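# Hang the picture frame level on the wall screw

## Task

Get the picture frame hanging level on the screw with nothing but the screw supporting it, resting on the screw's shank rather than its head; it must stay that way without the robot holding it, and the grippers must release it and withdraw.

## Robot and tools

Robot: two FANUC CRX-5iA arms, left_arm and right_arm, each ending in a Robotiq 2F-140 two-finger gripper and a wrist camera. Base roots in the scene frame: left_arm at (+0.025, +0.419, 0) m with quat_wxyz (+1.000, 0, 0, -0.022); right_arm at (-0.031, -0.422, 0) m with quat_wxyz (+1.000, 0, 0, +0.010). The names left and right do not correspond to sides of any image.

Scene frame: origin on the table top midway between the bases, +z up, +x out across the table, left_arm on the +y side. All positions are metres in this frame; orientations are quaternions written w first (qw, qx, qy, qz). Gripper axes: fingers point along its +z, and they open and close along its y. end_effector_position is the point between the pads when shut; closed fingertips reach about 33 mm past it, fully open ones about 9 mm. Closing pushes the tips roughly 24 mm farther out, so keep that clearance above surfaces. Reported hand positions can be off, more so at long reach.

The 20-number row (shared by execute_actions and move): one flat list covering both arms. Numbers 1-10 are left_arm: x, y, z, qw, qx, qy, qz (an absolute gripper pose in the scene frame, metres and unit quaternion), then left_gripper position, force_limit, speed. Numbers 11-20 are the same for right_arm. Finger numbers each lie in [-1, 1]. position: +1 fully open (140 mm), about -0.8 pads touch, -1 closes until blocked. force_limit: about 14 N at -1, 60 N at 0, 107 N at +1. speed: gap rate about 30 mm/s at -1, 140 at 0, 250 at +1. A 0 is a real command, so to leave a gripper untouched resend its previous three values. To keep an arm still, resend its full last reported pose and gripper values; to hold an orientation, repeat the same quaternion every row rather than copying the drifting reported one.

execute_actions(actions): a list of actions; each action is a table of up to 15 rows, each row one 1/30 s control step; a short table repeats its final row to fill 15 steps. An empty list only returns state and images. A target lying more than 0.6 m from that gripper's current position along any of its axes gets the action rejected for both arms; if the first action fails this against the last reported state, or anything is malformed, nothing runs. Each step the commanded pose is clipped to 70 mm and 16 degrees from the measured one, so distant targets take several actions, and motion stops at the last clipped pose. Position wins over orientation when both cannot be met.

move(target, speed, stop_force, blocking): target is one row as above, absolute poses. Both grippers follow straight lines that finish together, 0.5 to 10 s long, taking the shorter rotation. speed is m/s, 0.002 to 0.5 (default 0.25); rotation up to twice that in rad/s. Paths ignore obstacles and the other arm; grippers lag and may overshoot speed near full stretch. Finger values are applied at the start. stop_force (N, 20 to 80, one value for both arms, only after 0.2 s of scene time, not with blocking=false) ends an arm's path when pushback along its line of travel rises that much; that arm then backs up two steps and holds. Use it only at very low speed and without turning the gripper; omit it when pulling away from something being pressed. Poses within 1.5 mm and 0.5 degrees count as still. blocking=false returns after 0.5 s; poll with wait(0); other motion commands are refused until the move ends.

wait(seconds 0-10) lets time run holding commands. stop brakes a running move (fingers continue). zoom_image(camera, region [x0,y0,x1,y1] pixels, max 504x504) enlarges part of cam_head_left, cam_head_right, cam_high, cam_low, cam_left_wrist or cam_right_wrist (each 896x504). read_manual gives licence text only. finished_scene(scene) ends the current scene by number, irreversibly; do it only once the frame hangs unaided and the grippers are clear.

Results: state line per arm with pose; Hand target lines showing where the controller now drives each gripper; object_status: 0 moving, 1 blocked while opening, 2 blocked while closing (a grip), 3 at command or pads met. position_measured runs 3 (open) to 230 (closed), nonlinear. To squeeze harder while gripped, raise force_limit and nudge position (e.g. -1 to -0.98). The move: line reports the ending (done, off_target, moving, held, fault, contact) and limits (paced = pose clipped, held = steps blocked, after which the arm may jump fast) plus each gripper's distance to target. A pose unreachable line means the clearance check altered that arm's command. MOTOR HOT warns of heating; OVER-TEMPERATURE FAULT brakes that arm.

Avoid: contact torque over joint limits (147 N m for waist, shoulder, elbow; 36.8 for wrist joints, held weight included) or any outside force of 150 N causes a 10 s fault stop. Arms are stiff, so targets even slightly into firm surfaces can fault; approach slowly. Don't let arms collide, don't drop, slam or knock anything off the table, and expect occasional brief tugs on held parts or pushes on loose objects. Joint speed limits: 2.62 rad/s waist and shoulder, 3.14 elbow, 3.93 wrist joints.

Each tool is called after "Emit:" as name([rows], argument=value, ...), one row to a line, values as JSON.

## Session

Emit:
execute_actions(actions=[])

Scene clock: 0.00 s.
left_arm: end_effector_position=(+0.8130, +0.9323, +0.3105) position_measured=181 object_status=3 end_effector_quat_wxyz=(+0.202, +0.766, +0.476, +0.381) | right_arm: end_effector_position=(+0.1465, -0.7392, +0.2513) position_measured=230 object_status=3 end_effector_quat_wxyz=(-0.547, +0.817, +0.099, +0.150)
Joint positions: left_arm=[ 0.939  0.71   0.583  0.802 -0.926  1.458] | right_arm=[-1.252  0.615  0.493 -0.766 -2.46   2.703]
Joint velocities: left_arm=[-0.001 -0.001  0.    -0.     0.    -0.   ] | right_arm=[-0.001 -0.001  0.001 -0.001  0.001  0.   ]
Hand target (left_arm): +0.813, +0.932, +0.311; +0.202, +0.766, +0.476, +0.381
Hand target (right_arm): +0.146, -0.739, +0.251; -0.547, +0.817, +0.099, +0.150

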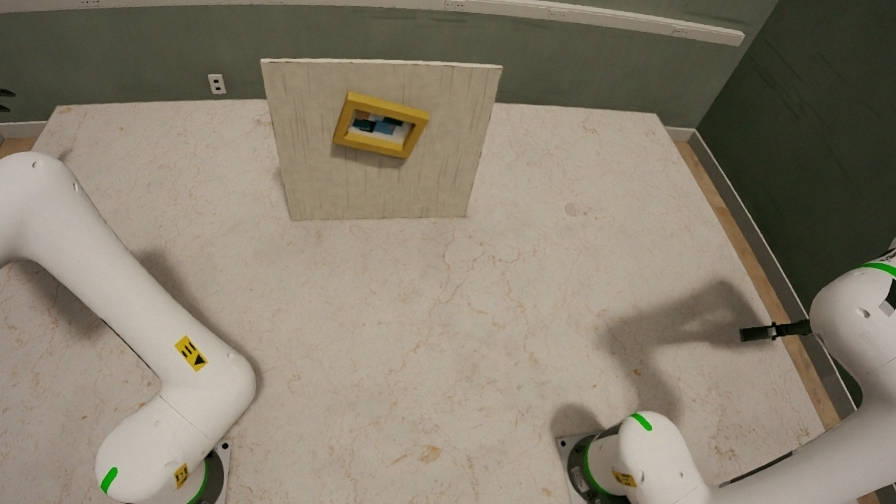

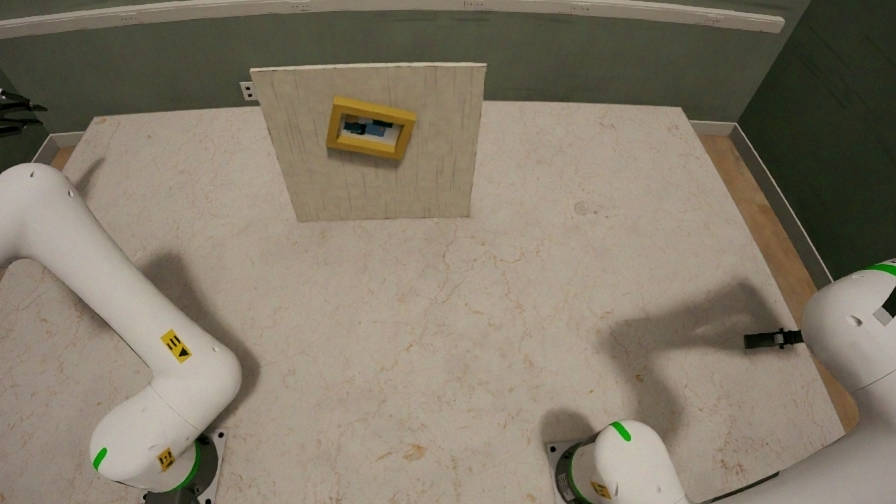

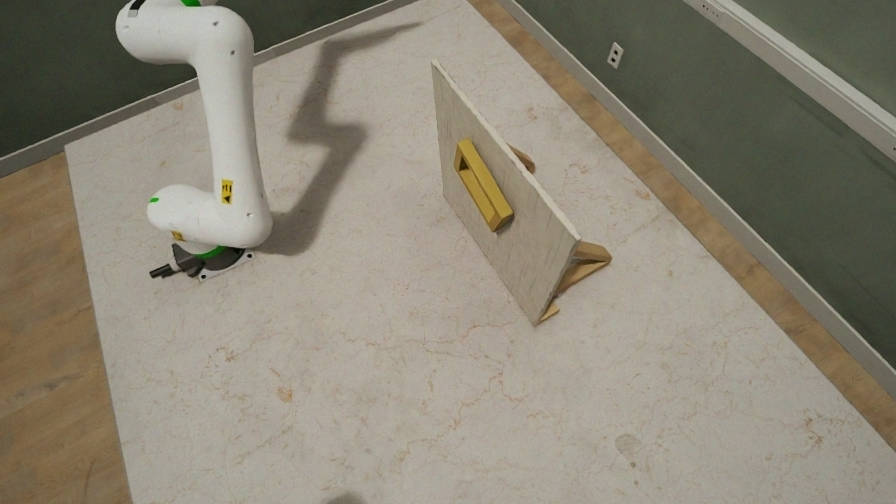

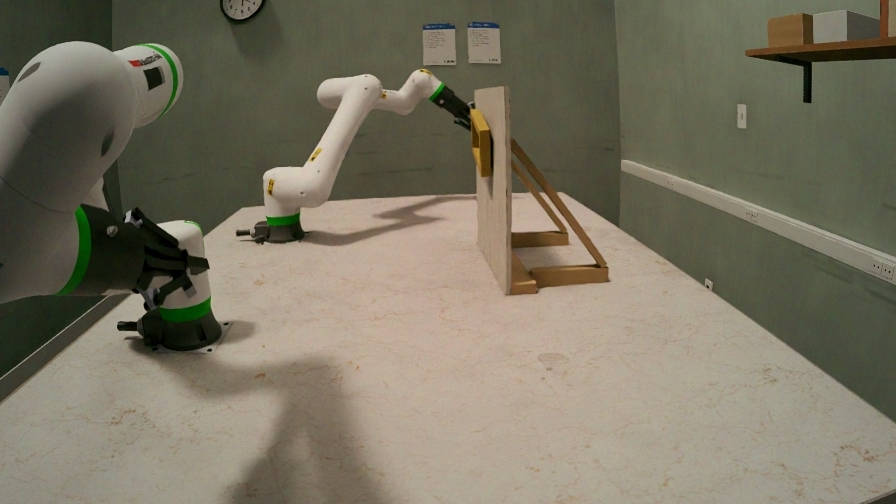

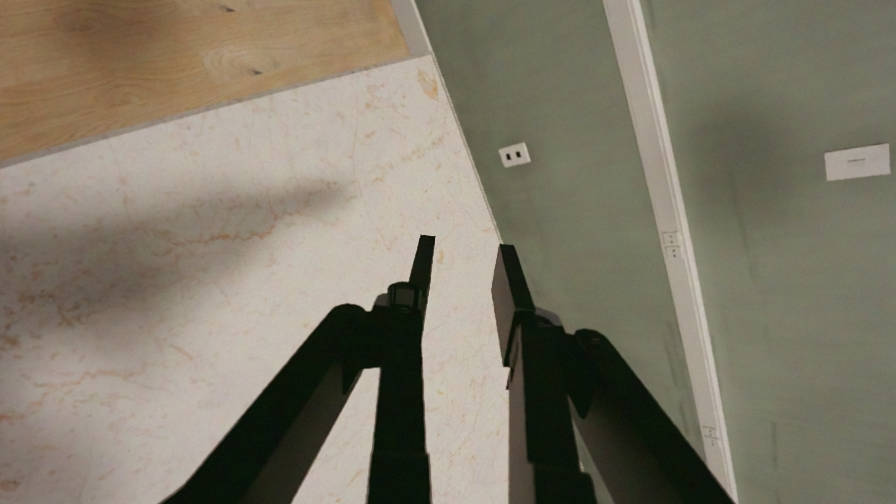

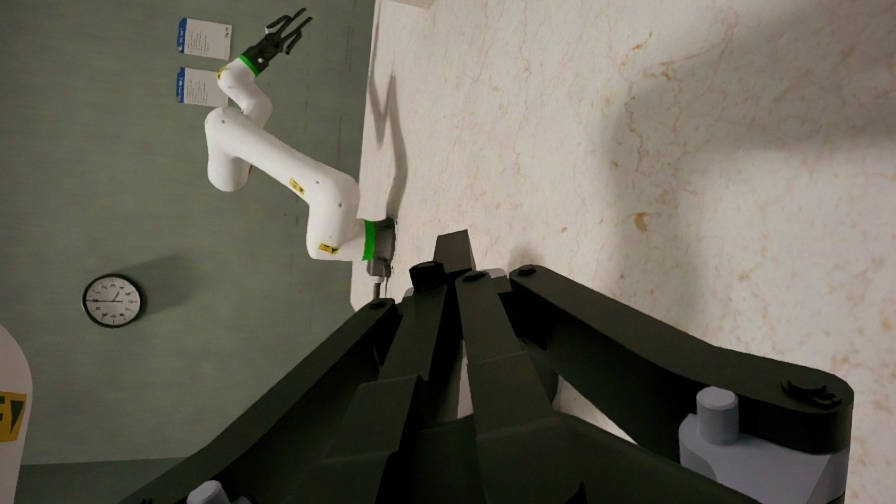

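Emit:
move(target=[0.45,0.12,0.37,0,0.707,0,0.707,0,0,0,0.1465,-0.7392,0.2513,-0.547,0.817,0.099,0.15,-1,0,0], speed=0.4)

Emit:
zoom_image(camera="cam_low", region=[400,80,540,200])

action 0: the call puts the target (left_arm/x, left_arm/y, left_arm/z) 0.788 m from left_arm's end_effector_position in the last result along the gripper's own x axis as it stood there; a target may be at most 0.6 m away along each of those axes, so nothing of the call was run and nothing moved. Command a nearer target, and go on from there in a later call.

Region (400, 80, 540, 200) of cam_low's 896x504 image, scaled by 3.600, with more detail than that image has; it fills the top 432 rows of this view, and the rest is white.

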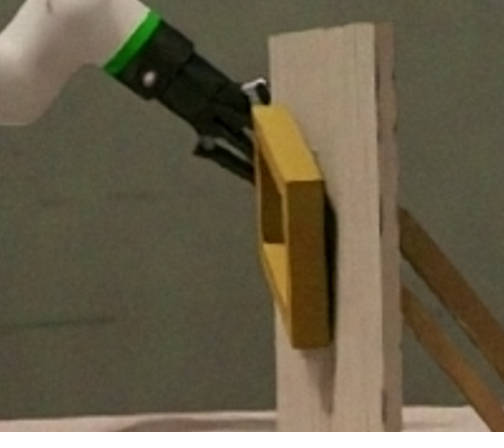

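Emit:
move(target=[0.5,0.55,0.37,0,0.707,0,0.707,0,0,0,0.1465,-0.7392,0.2513,-0.547,0.817,0.099,0.15,-1,0,0], speed=0.4)

Emit:
move(target=[0.45,0.12,0.37,0,0.707,0,0.707,0,0,0,0.1465,-0.7392,0.2513,-0.547,0.817,0.099,0.15,-1,0,0], speed=0.4)

Scene clock: 8.47 s.
left_arm: end_effector_position=(+0.4997, +0.5505, +0.3693) position_measured=129 object_status=3 end_effector_quat_wxyz=(+0.009, +0.710, -0.007, +0.704) | right_arm: end_effector_position=(+0.1465, -0.7392, +0.2513) position_measured=233 object_status=3 end_effector_quat_wxyz=(-0.547, +0.817, +0.099, +0.150)
Joint positions: left_arm=[ 0.238 -0.736 -1.153  2.635 -0.46  -1.107] | right_arm=[-1.252  0.615  0.493 -0.766 -2.461  2.702]
Joint velocities: left_arm=[-0.249 -0.093  0.058  0.423  0.235 -0.348] | right_arm=[ 0.     0.001  0.    -0.001  0.001 -0.   ]
Hand target (left_arm): +0.500, +0.550, +0.369; +0.008, +0.710, -0.006, +0.705
Hand target (right_arm): +0.146, -0.739, +0.251; -0.547, +0.817, +0.099, +0.150
Off the commanded pose (left_arm): 0.001 m, 1 deg.
Off the commanded pose (right_arm): 0.000 m, 0 deg.
move: done; limits=paced

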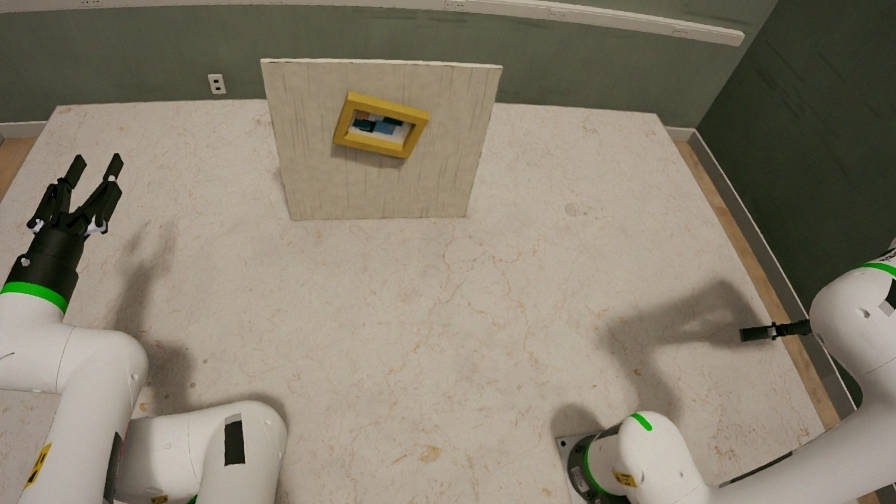

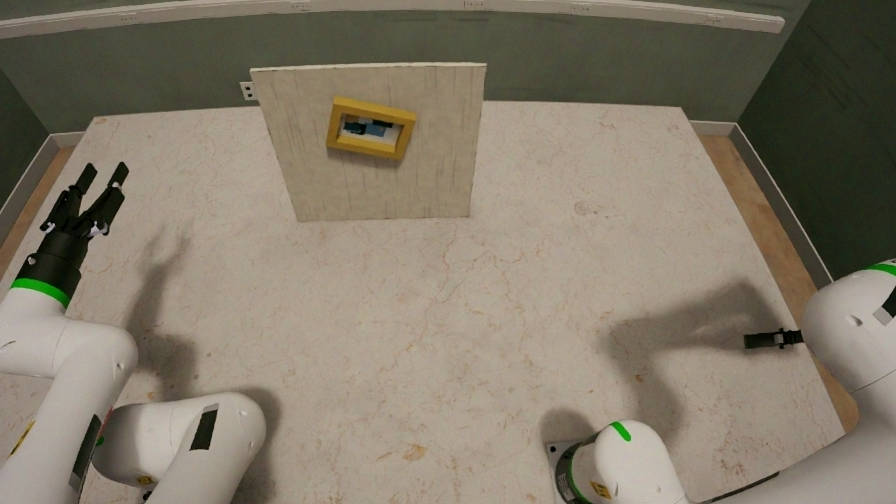

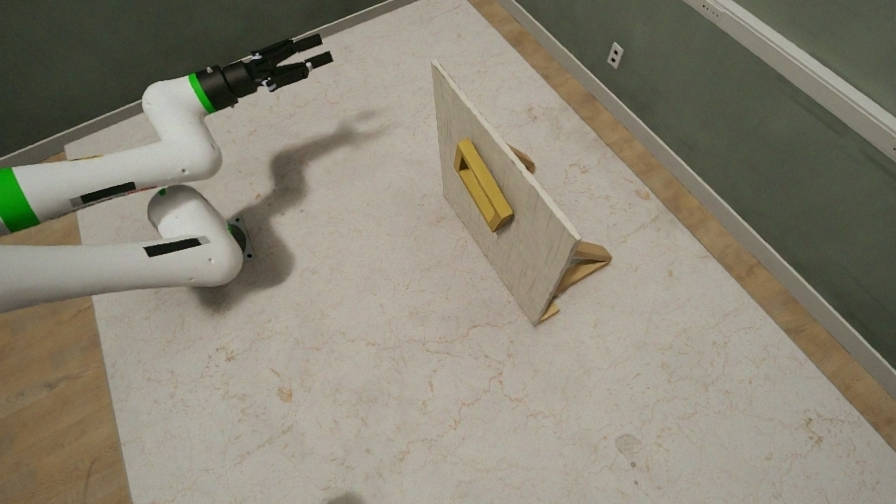

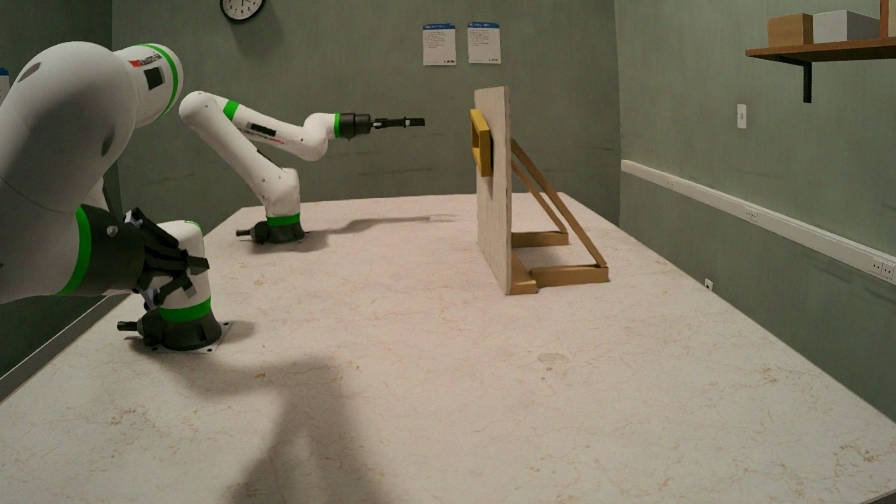

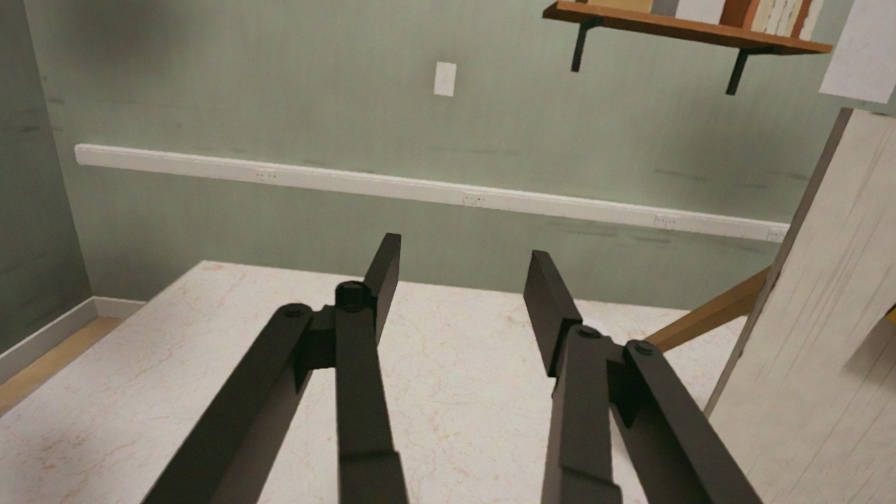

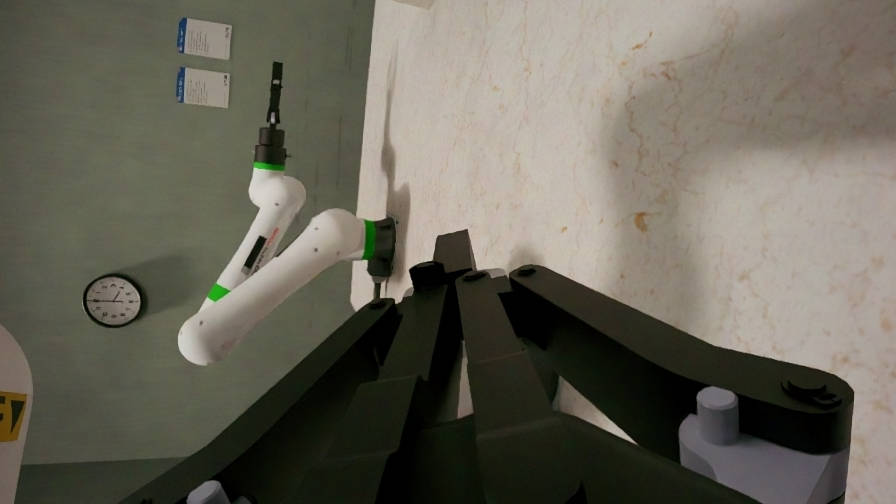

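Scene clock: 11.33 s.
left_arm: end_effector_position=(+0.4510, +0.1196, +0.3681) position_measured=129 object_status=3 end_effector_quat_wxyz=(-0.000, +0.709, +0.000, +0.705) | right_arm: end_effector_position=(+0.1465, -0.7392, +0.2513) position_measured=233 object_status=3 end_effector_quat_wxyz=(-0.547, +0.817, +0.099, +0.150)
Joint positions: left_arm=[-1.203 -0.214 -1.001  1.342  1.34   0.814] | right_arm=[-1.252  0.615  0.493 -0.766 -2.461  2.702]
Joint velocities: left_arm=[ 0.     0.002  0.002  0.002  0.001 -0.003] | right_arm=[-0.001  0.    -0.001 -0.     0.    -0.   ]
Hand target (left_arm): +0.451, +0.120, +0.368; -0.000, +0.709, +0.000, +0.705
Hand target (right_arm): +0.147, -0.739, +0.251; -0.547, +0.817, +0.099, +0.150
Off the commanded pose (left_arm): 0.002 m, 0 deg.
Off the commanded pose (right_arm): 0.000 m, 0 deg.
move: done; limits=paced

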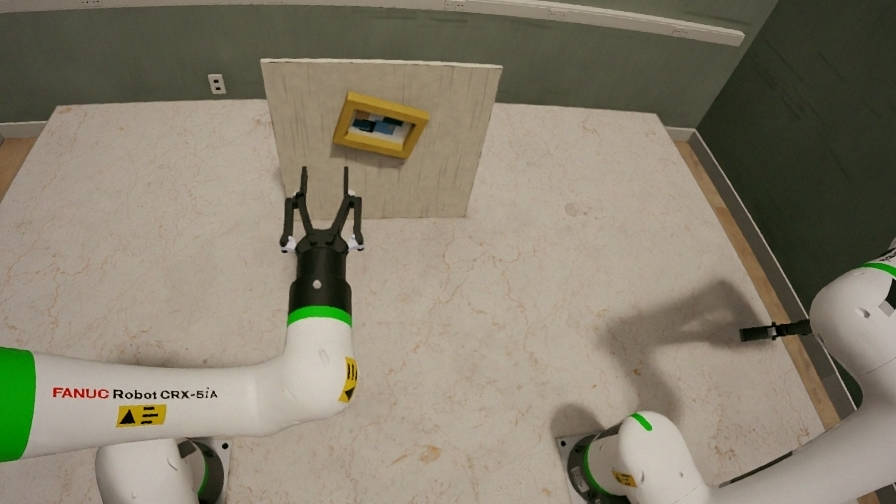

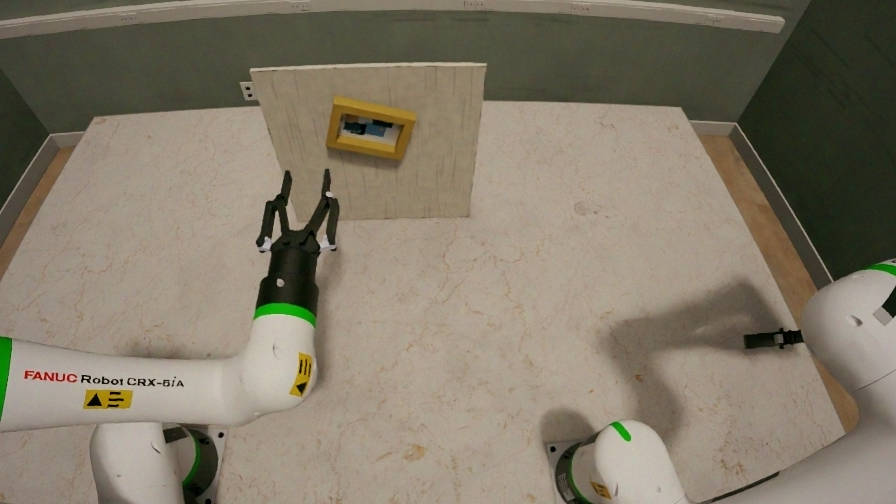

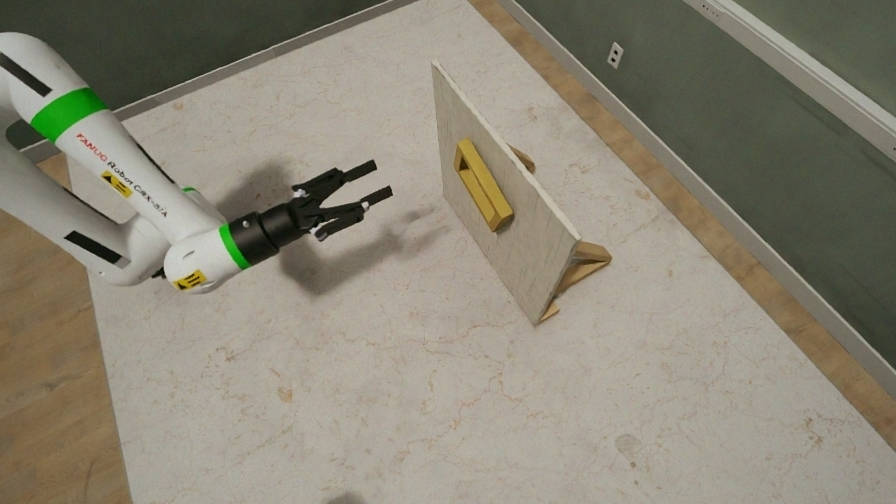

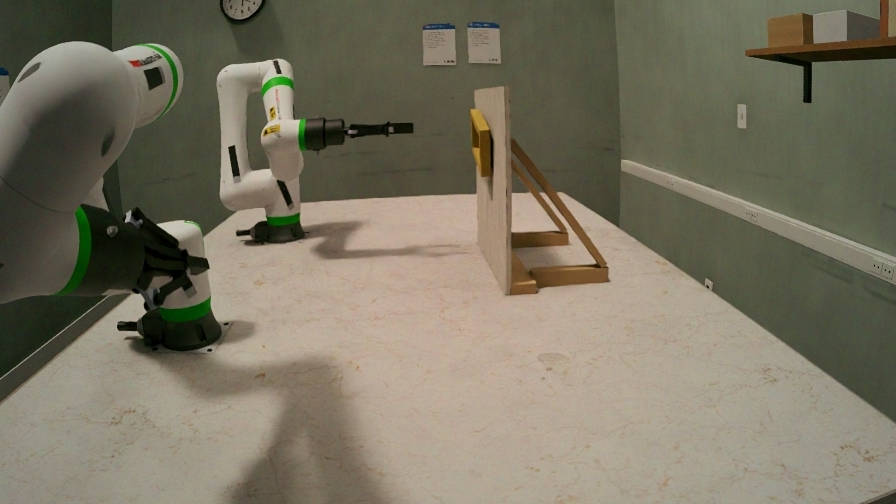

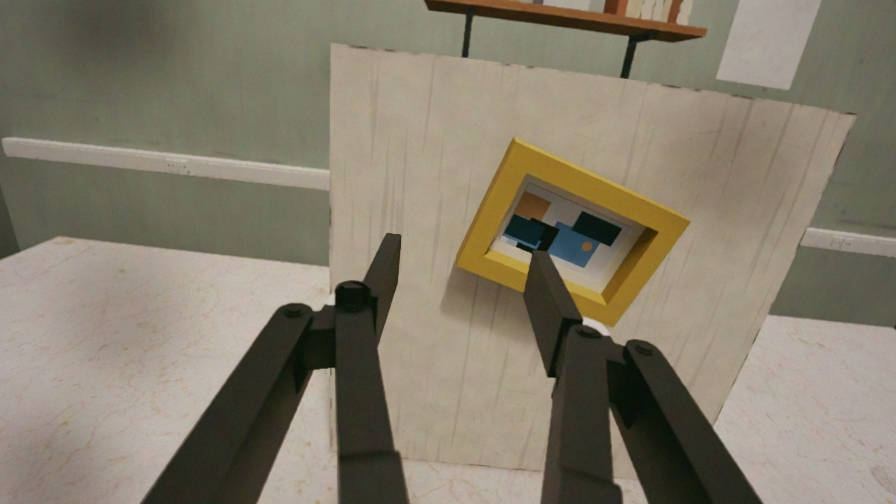

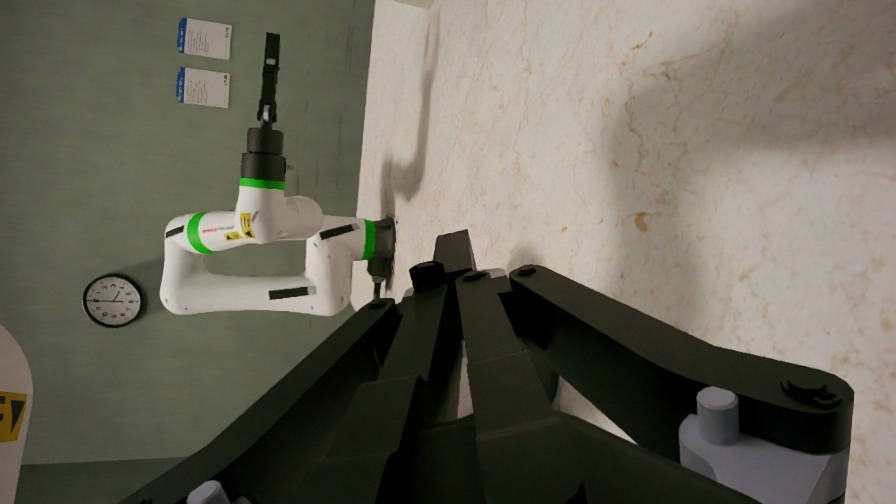

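Emit:
move(target=[0.565,0.108,0.36,-0.105,0.699,-0.105,0.699,-0.25,0,0,0.1465,-0.7392,0.2513,-0.547,0.817,0.099,0.15,-1,0,0])

Emit:
zoom_image(camera="cam_low", region=[400,80,540,200])

Scene clock: 13.83 s.
left_arm: end_effector_position=(+0.5652, +0.1083, +0.3605) position_measured=160 object_status=3 end_effector_quat_wxyz=(-0.105, +0.699, -0.105, +0.700) | right_arm: end_effector_position=(+0.1465, -0.7392, +0.2513) position_measured=233 object_status=3 end_effector_quat_wxyz=(-0.547, +0.817, +0.099, +0.150)
Joint positions: left_arm=[-0.796 -0.055 -0.86   0.996  1.091  0.652] | right_arm=[-1.252  0.615  0.493 -0.766 -2.461  2.702]
Joint velocities: left_arm=[ 0.003  0.     0.001 -0.003 -0.001  0.004] | right_arm=[ 0.     0.002 -0.001  0.001 -0.    -0.   ]
Hand target (left_arm): +0.565, +0.108, +0.361; -0.105, +0.699, -0.105, +0.700
Hand target (right_arm): +0.146, -0.739, +0.251; -0.547, +0.817, +0.099, +0.150
Off the commanded pose (left_arm): 0.001 m, 0 deg.
Off the commanded pose (right_arm): 0.000 m, 0 deg.
move: done

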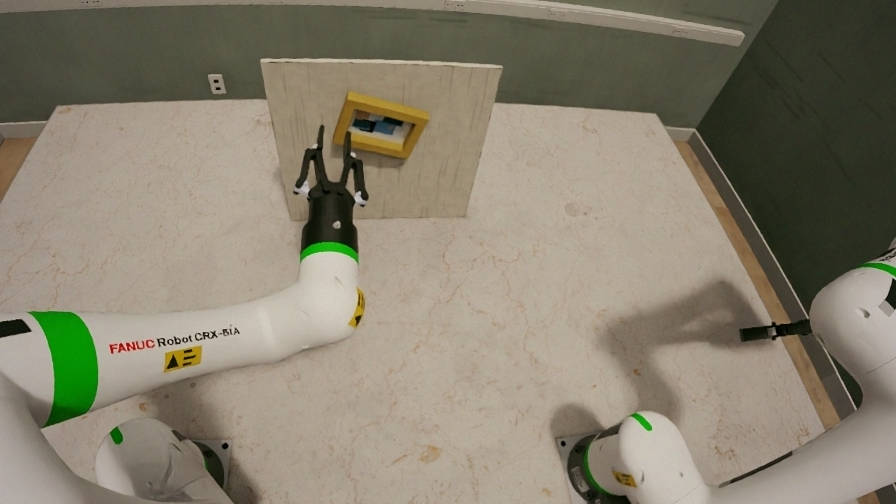

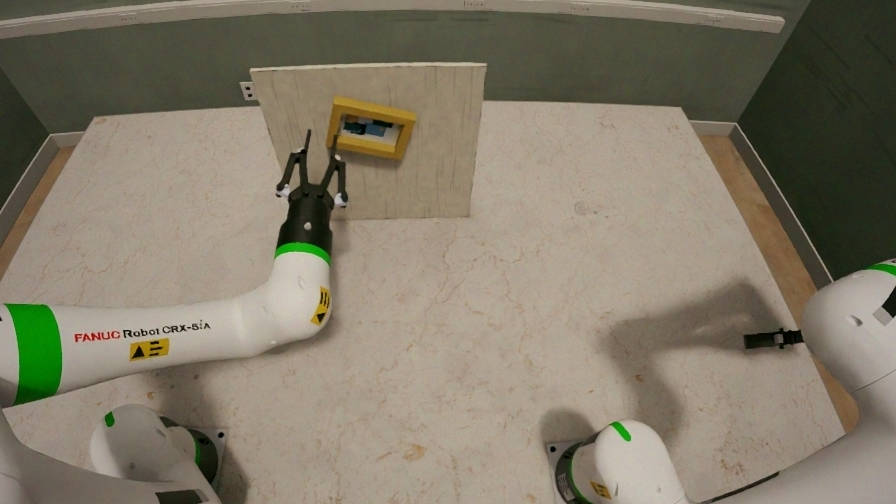

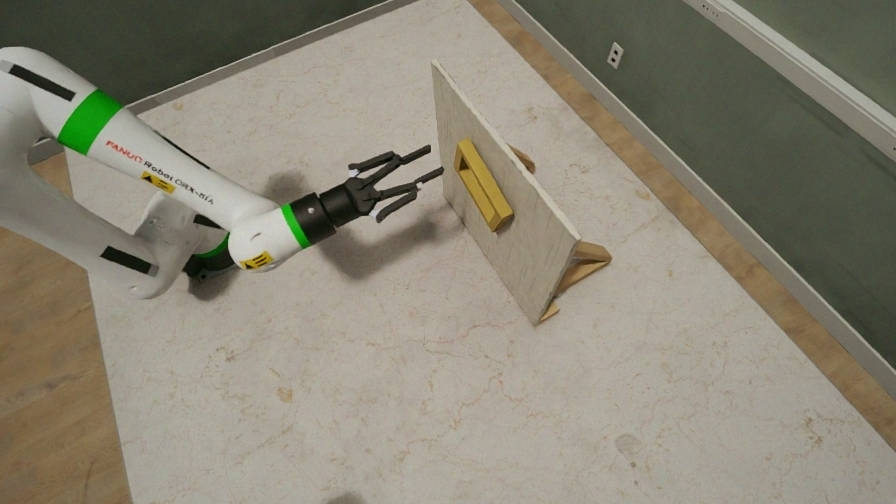

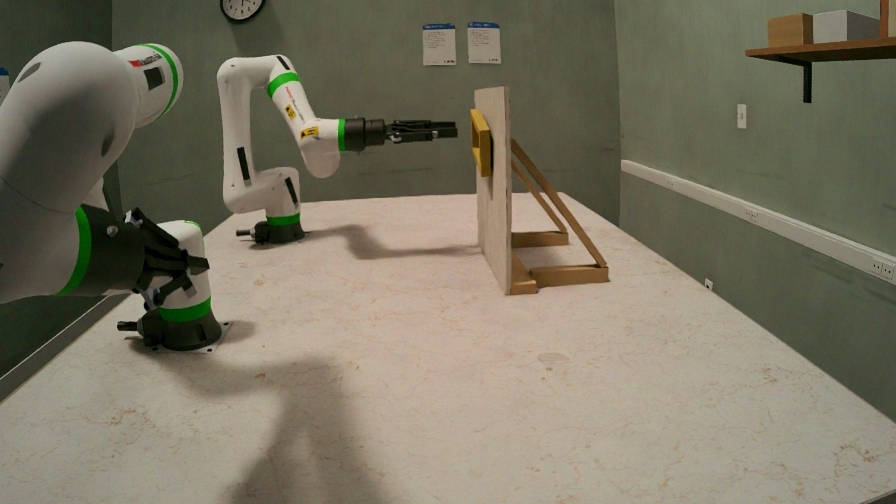

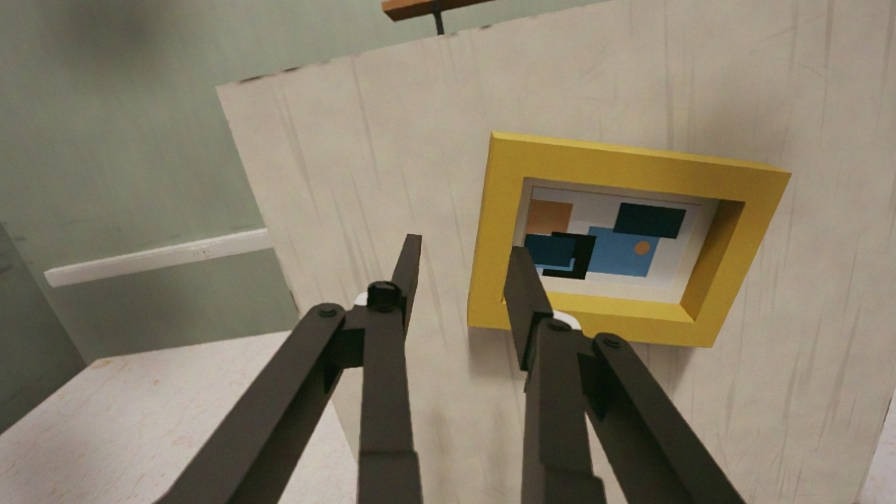

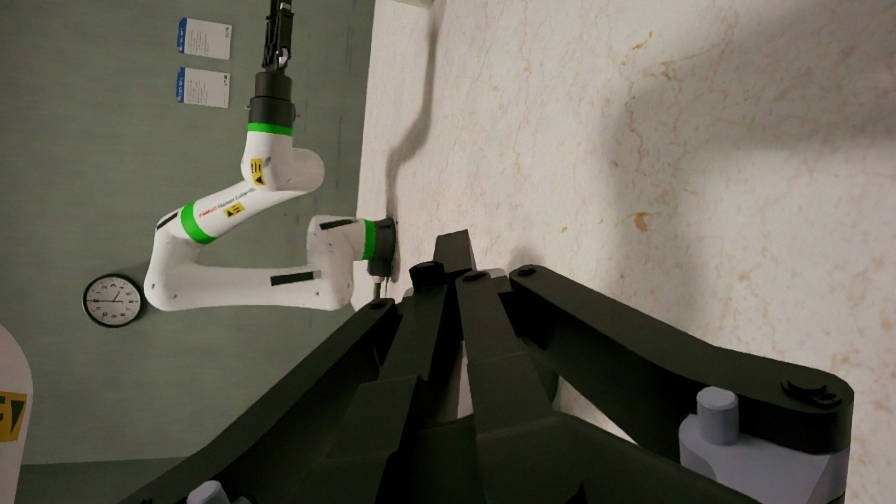

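Region (400, 80, 540, 200) of cam_low's 896x504 image, scaled by 3.600, with more detail than that image has; it fills the top 432 rows of this view, and the rest is white.

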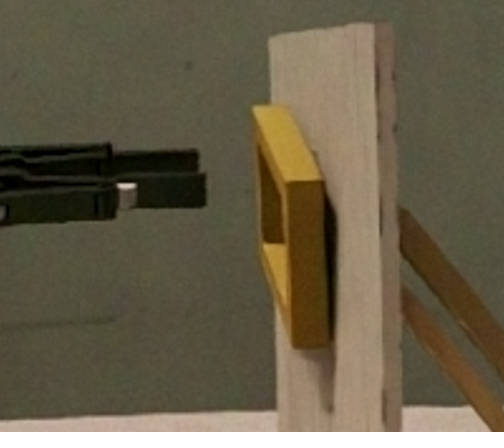

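Emit:
move(target=[0.616,0.092,0.354,-0.105,0.699,-0.105,0.699,-0.25,0,0,0.1465,-0.7392,0.2513,-0.547,0.817,0.099,0.15,-1,0,0], speed=0.04)

Emit:
zoom_image(camera="cam_low", region=[400,80,540,200])

Scene clock: 19.53 s.
left_arm: end_effector_position=(+0.6160, +0.0921, +0.3541) position_measured=160 object_status=3 end_effector_quat_wxyz=(-0.105, +0.699, -0.105, +0.699) | right_arm: end_effector_position=(+0.1465, -0.7392, +0.2513) position_measured=233 object_status=3 end_effector_quat_wxyz=(-0.547, +0.817, +0.099, +0.150)
Joint positions: left_arm=[-0.705  0.057 -0.752  0.908  1.04   0.697] | right_arm=[-1.252  0.615  0.493 -0.766 -2.461  2.702]
Joint velocities: left_arm=[ 0.     0.001  0.    -0.001 -0.001  0.   ] | right_arm=[ 0.     0.    -0.    -0.001  0.    -0.   ]
Hand target (left_arm): +0.616, +0.092, +0.354; -0.105, +0.699, -0.105, +0.699
Hand target (right_arm): +0.146, -0.739, +0.251; -0.547, +0.817, +0.099, +0.150
Off the commanded pose (left_arm): 0.000 m, 0 deg.
Off the commanded pose (right_arm): 0.000 m, 0 deg.
move: done

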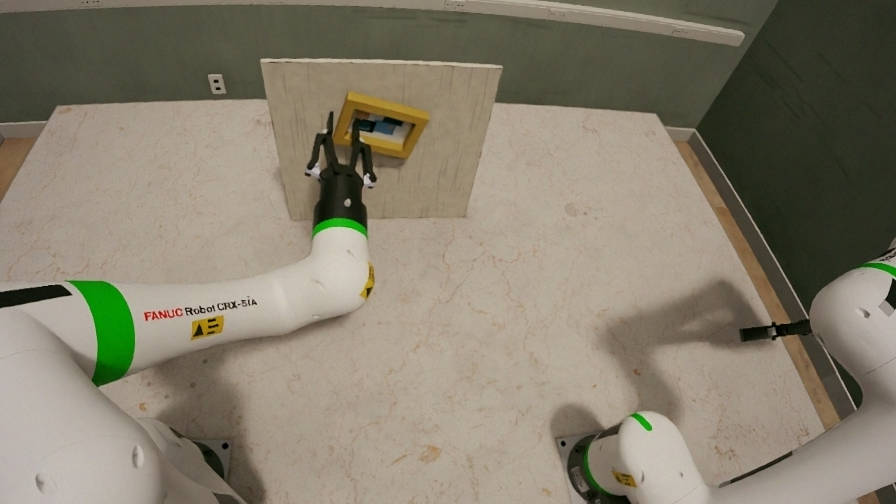

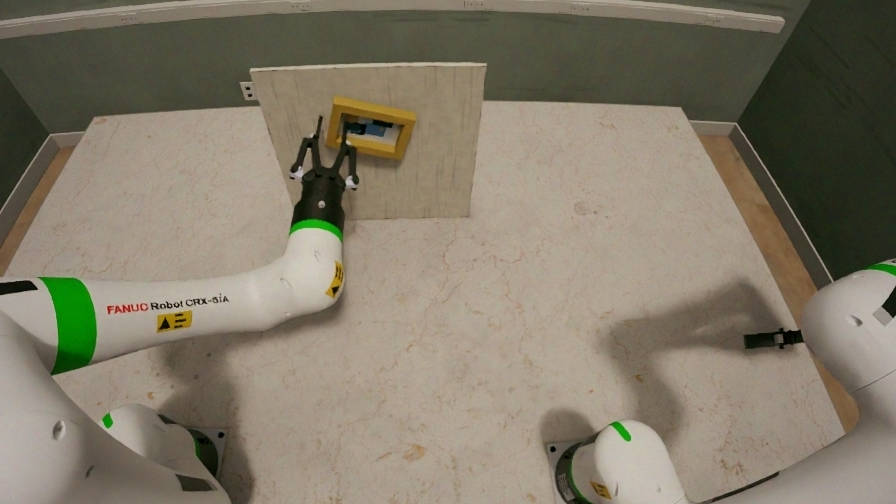

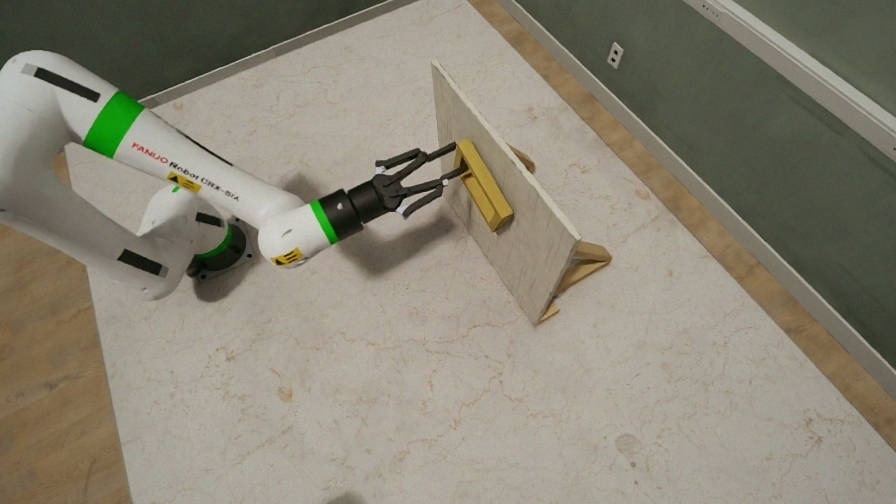

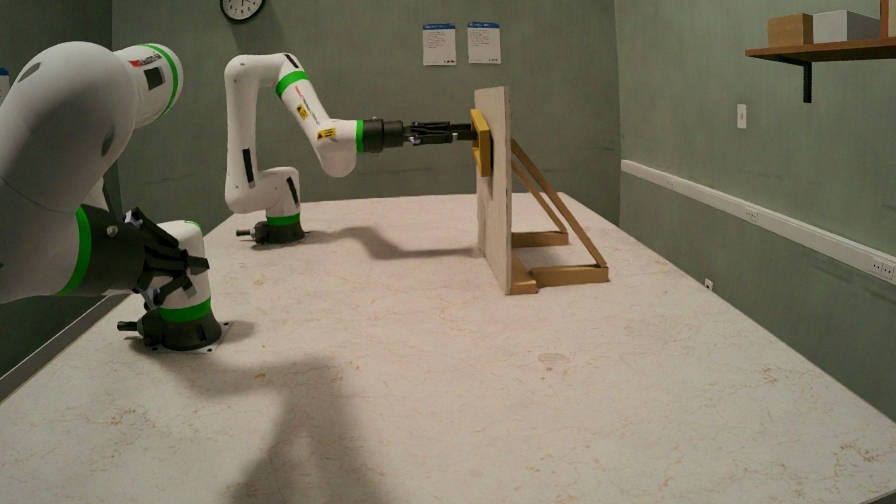

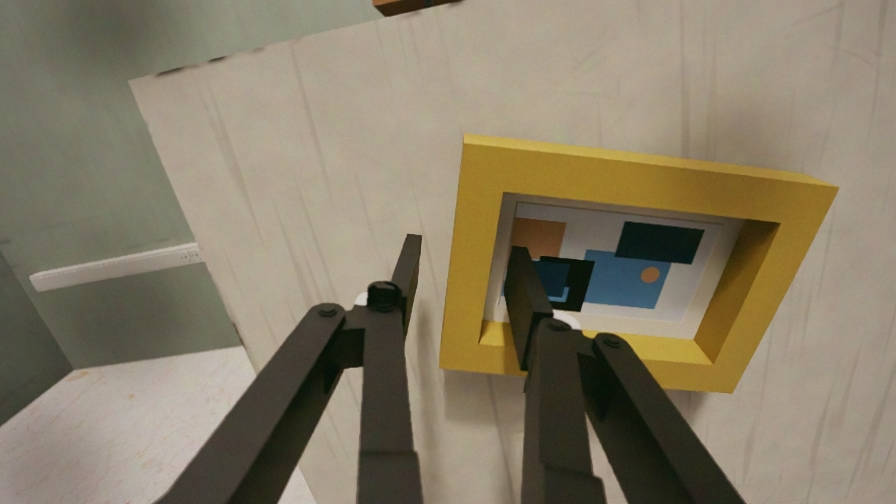

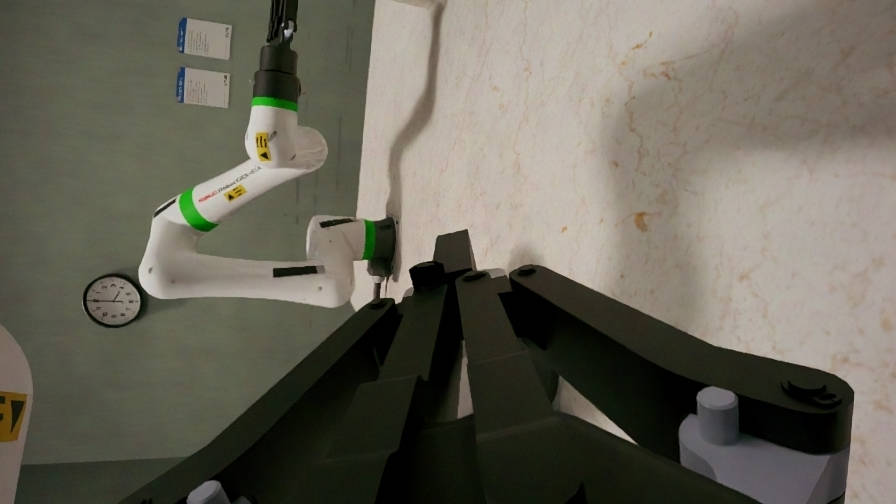

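Region (400, 80, 540, 200) of cam_low's 896x504 image, scaled by 3.600, with more detail than that image has; it fills the top 432 rows of this view, and the rest is white.

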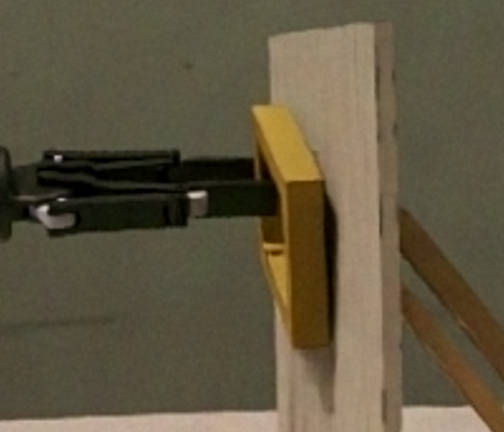

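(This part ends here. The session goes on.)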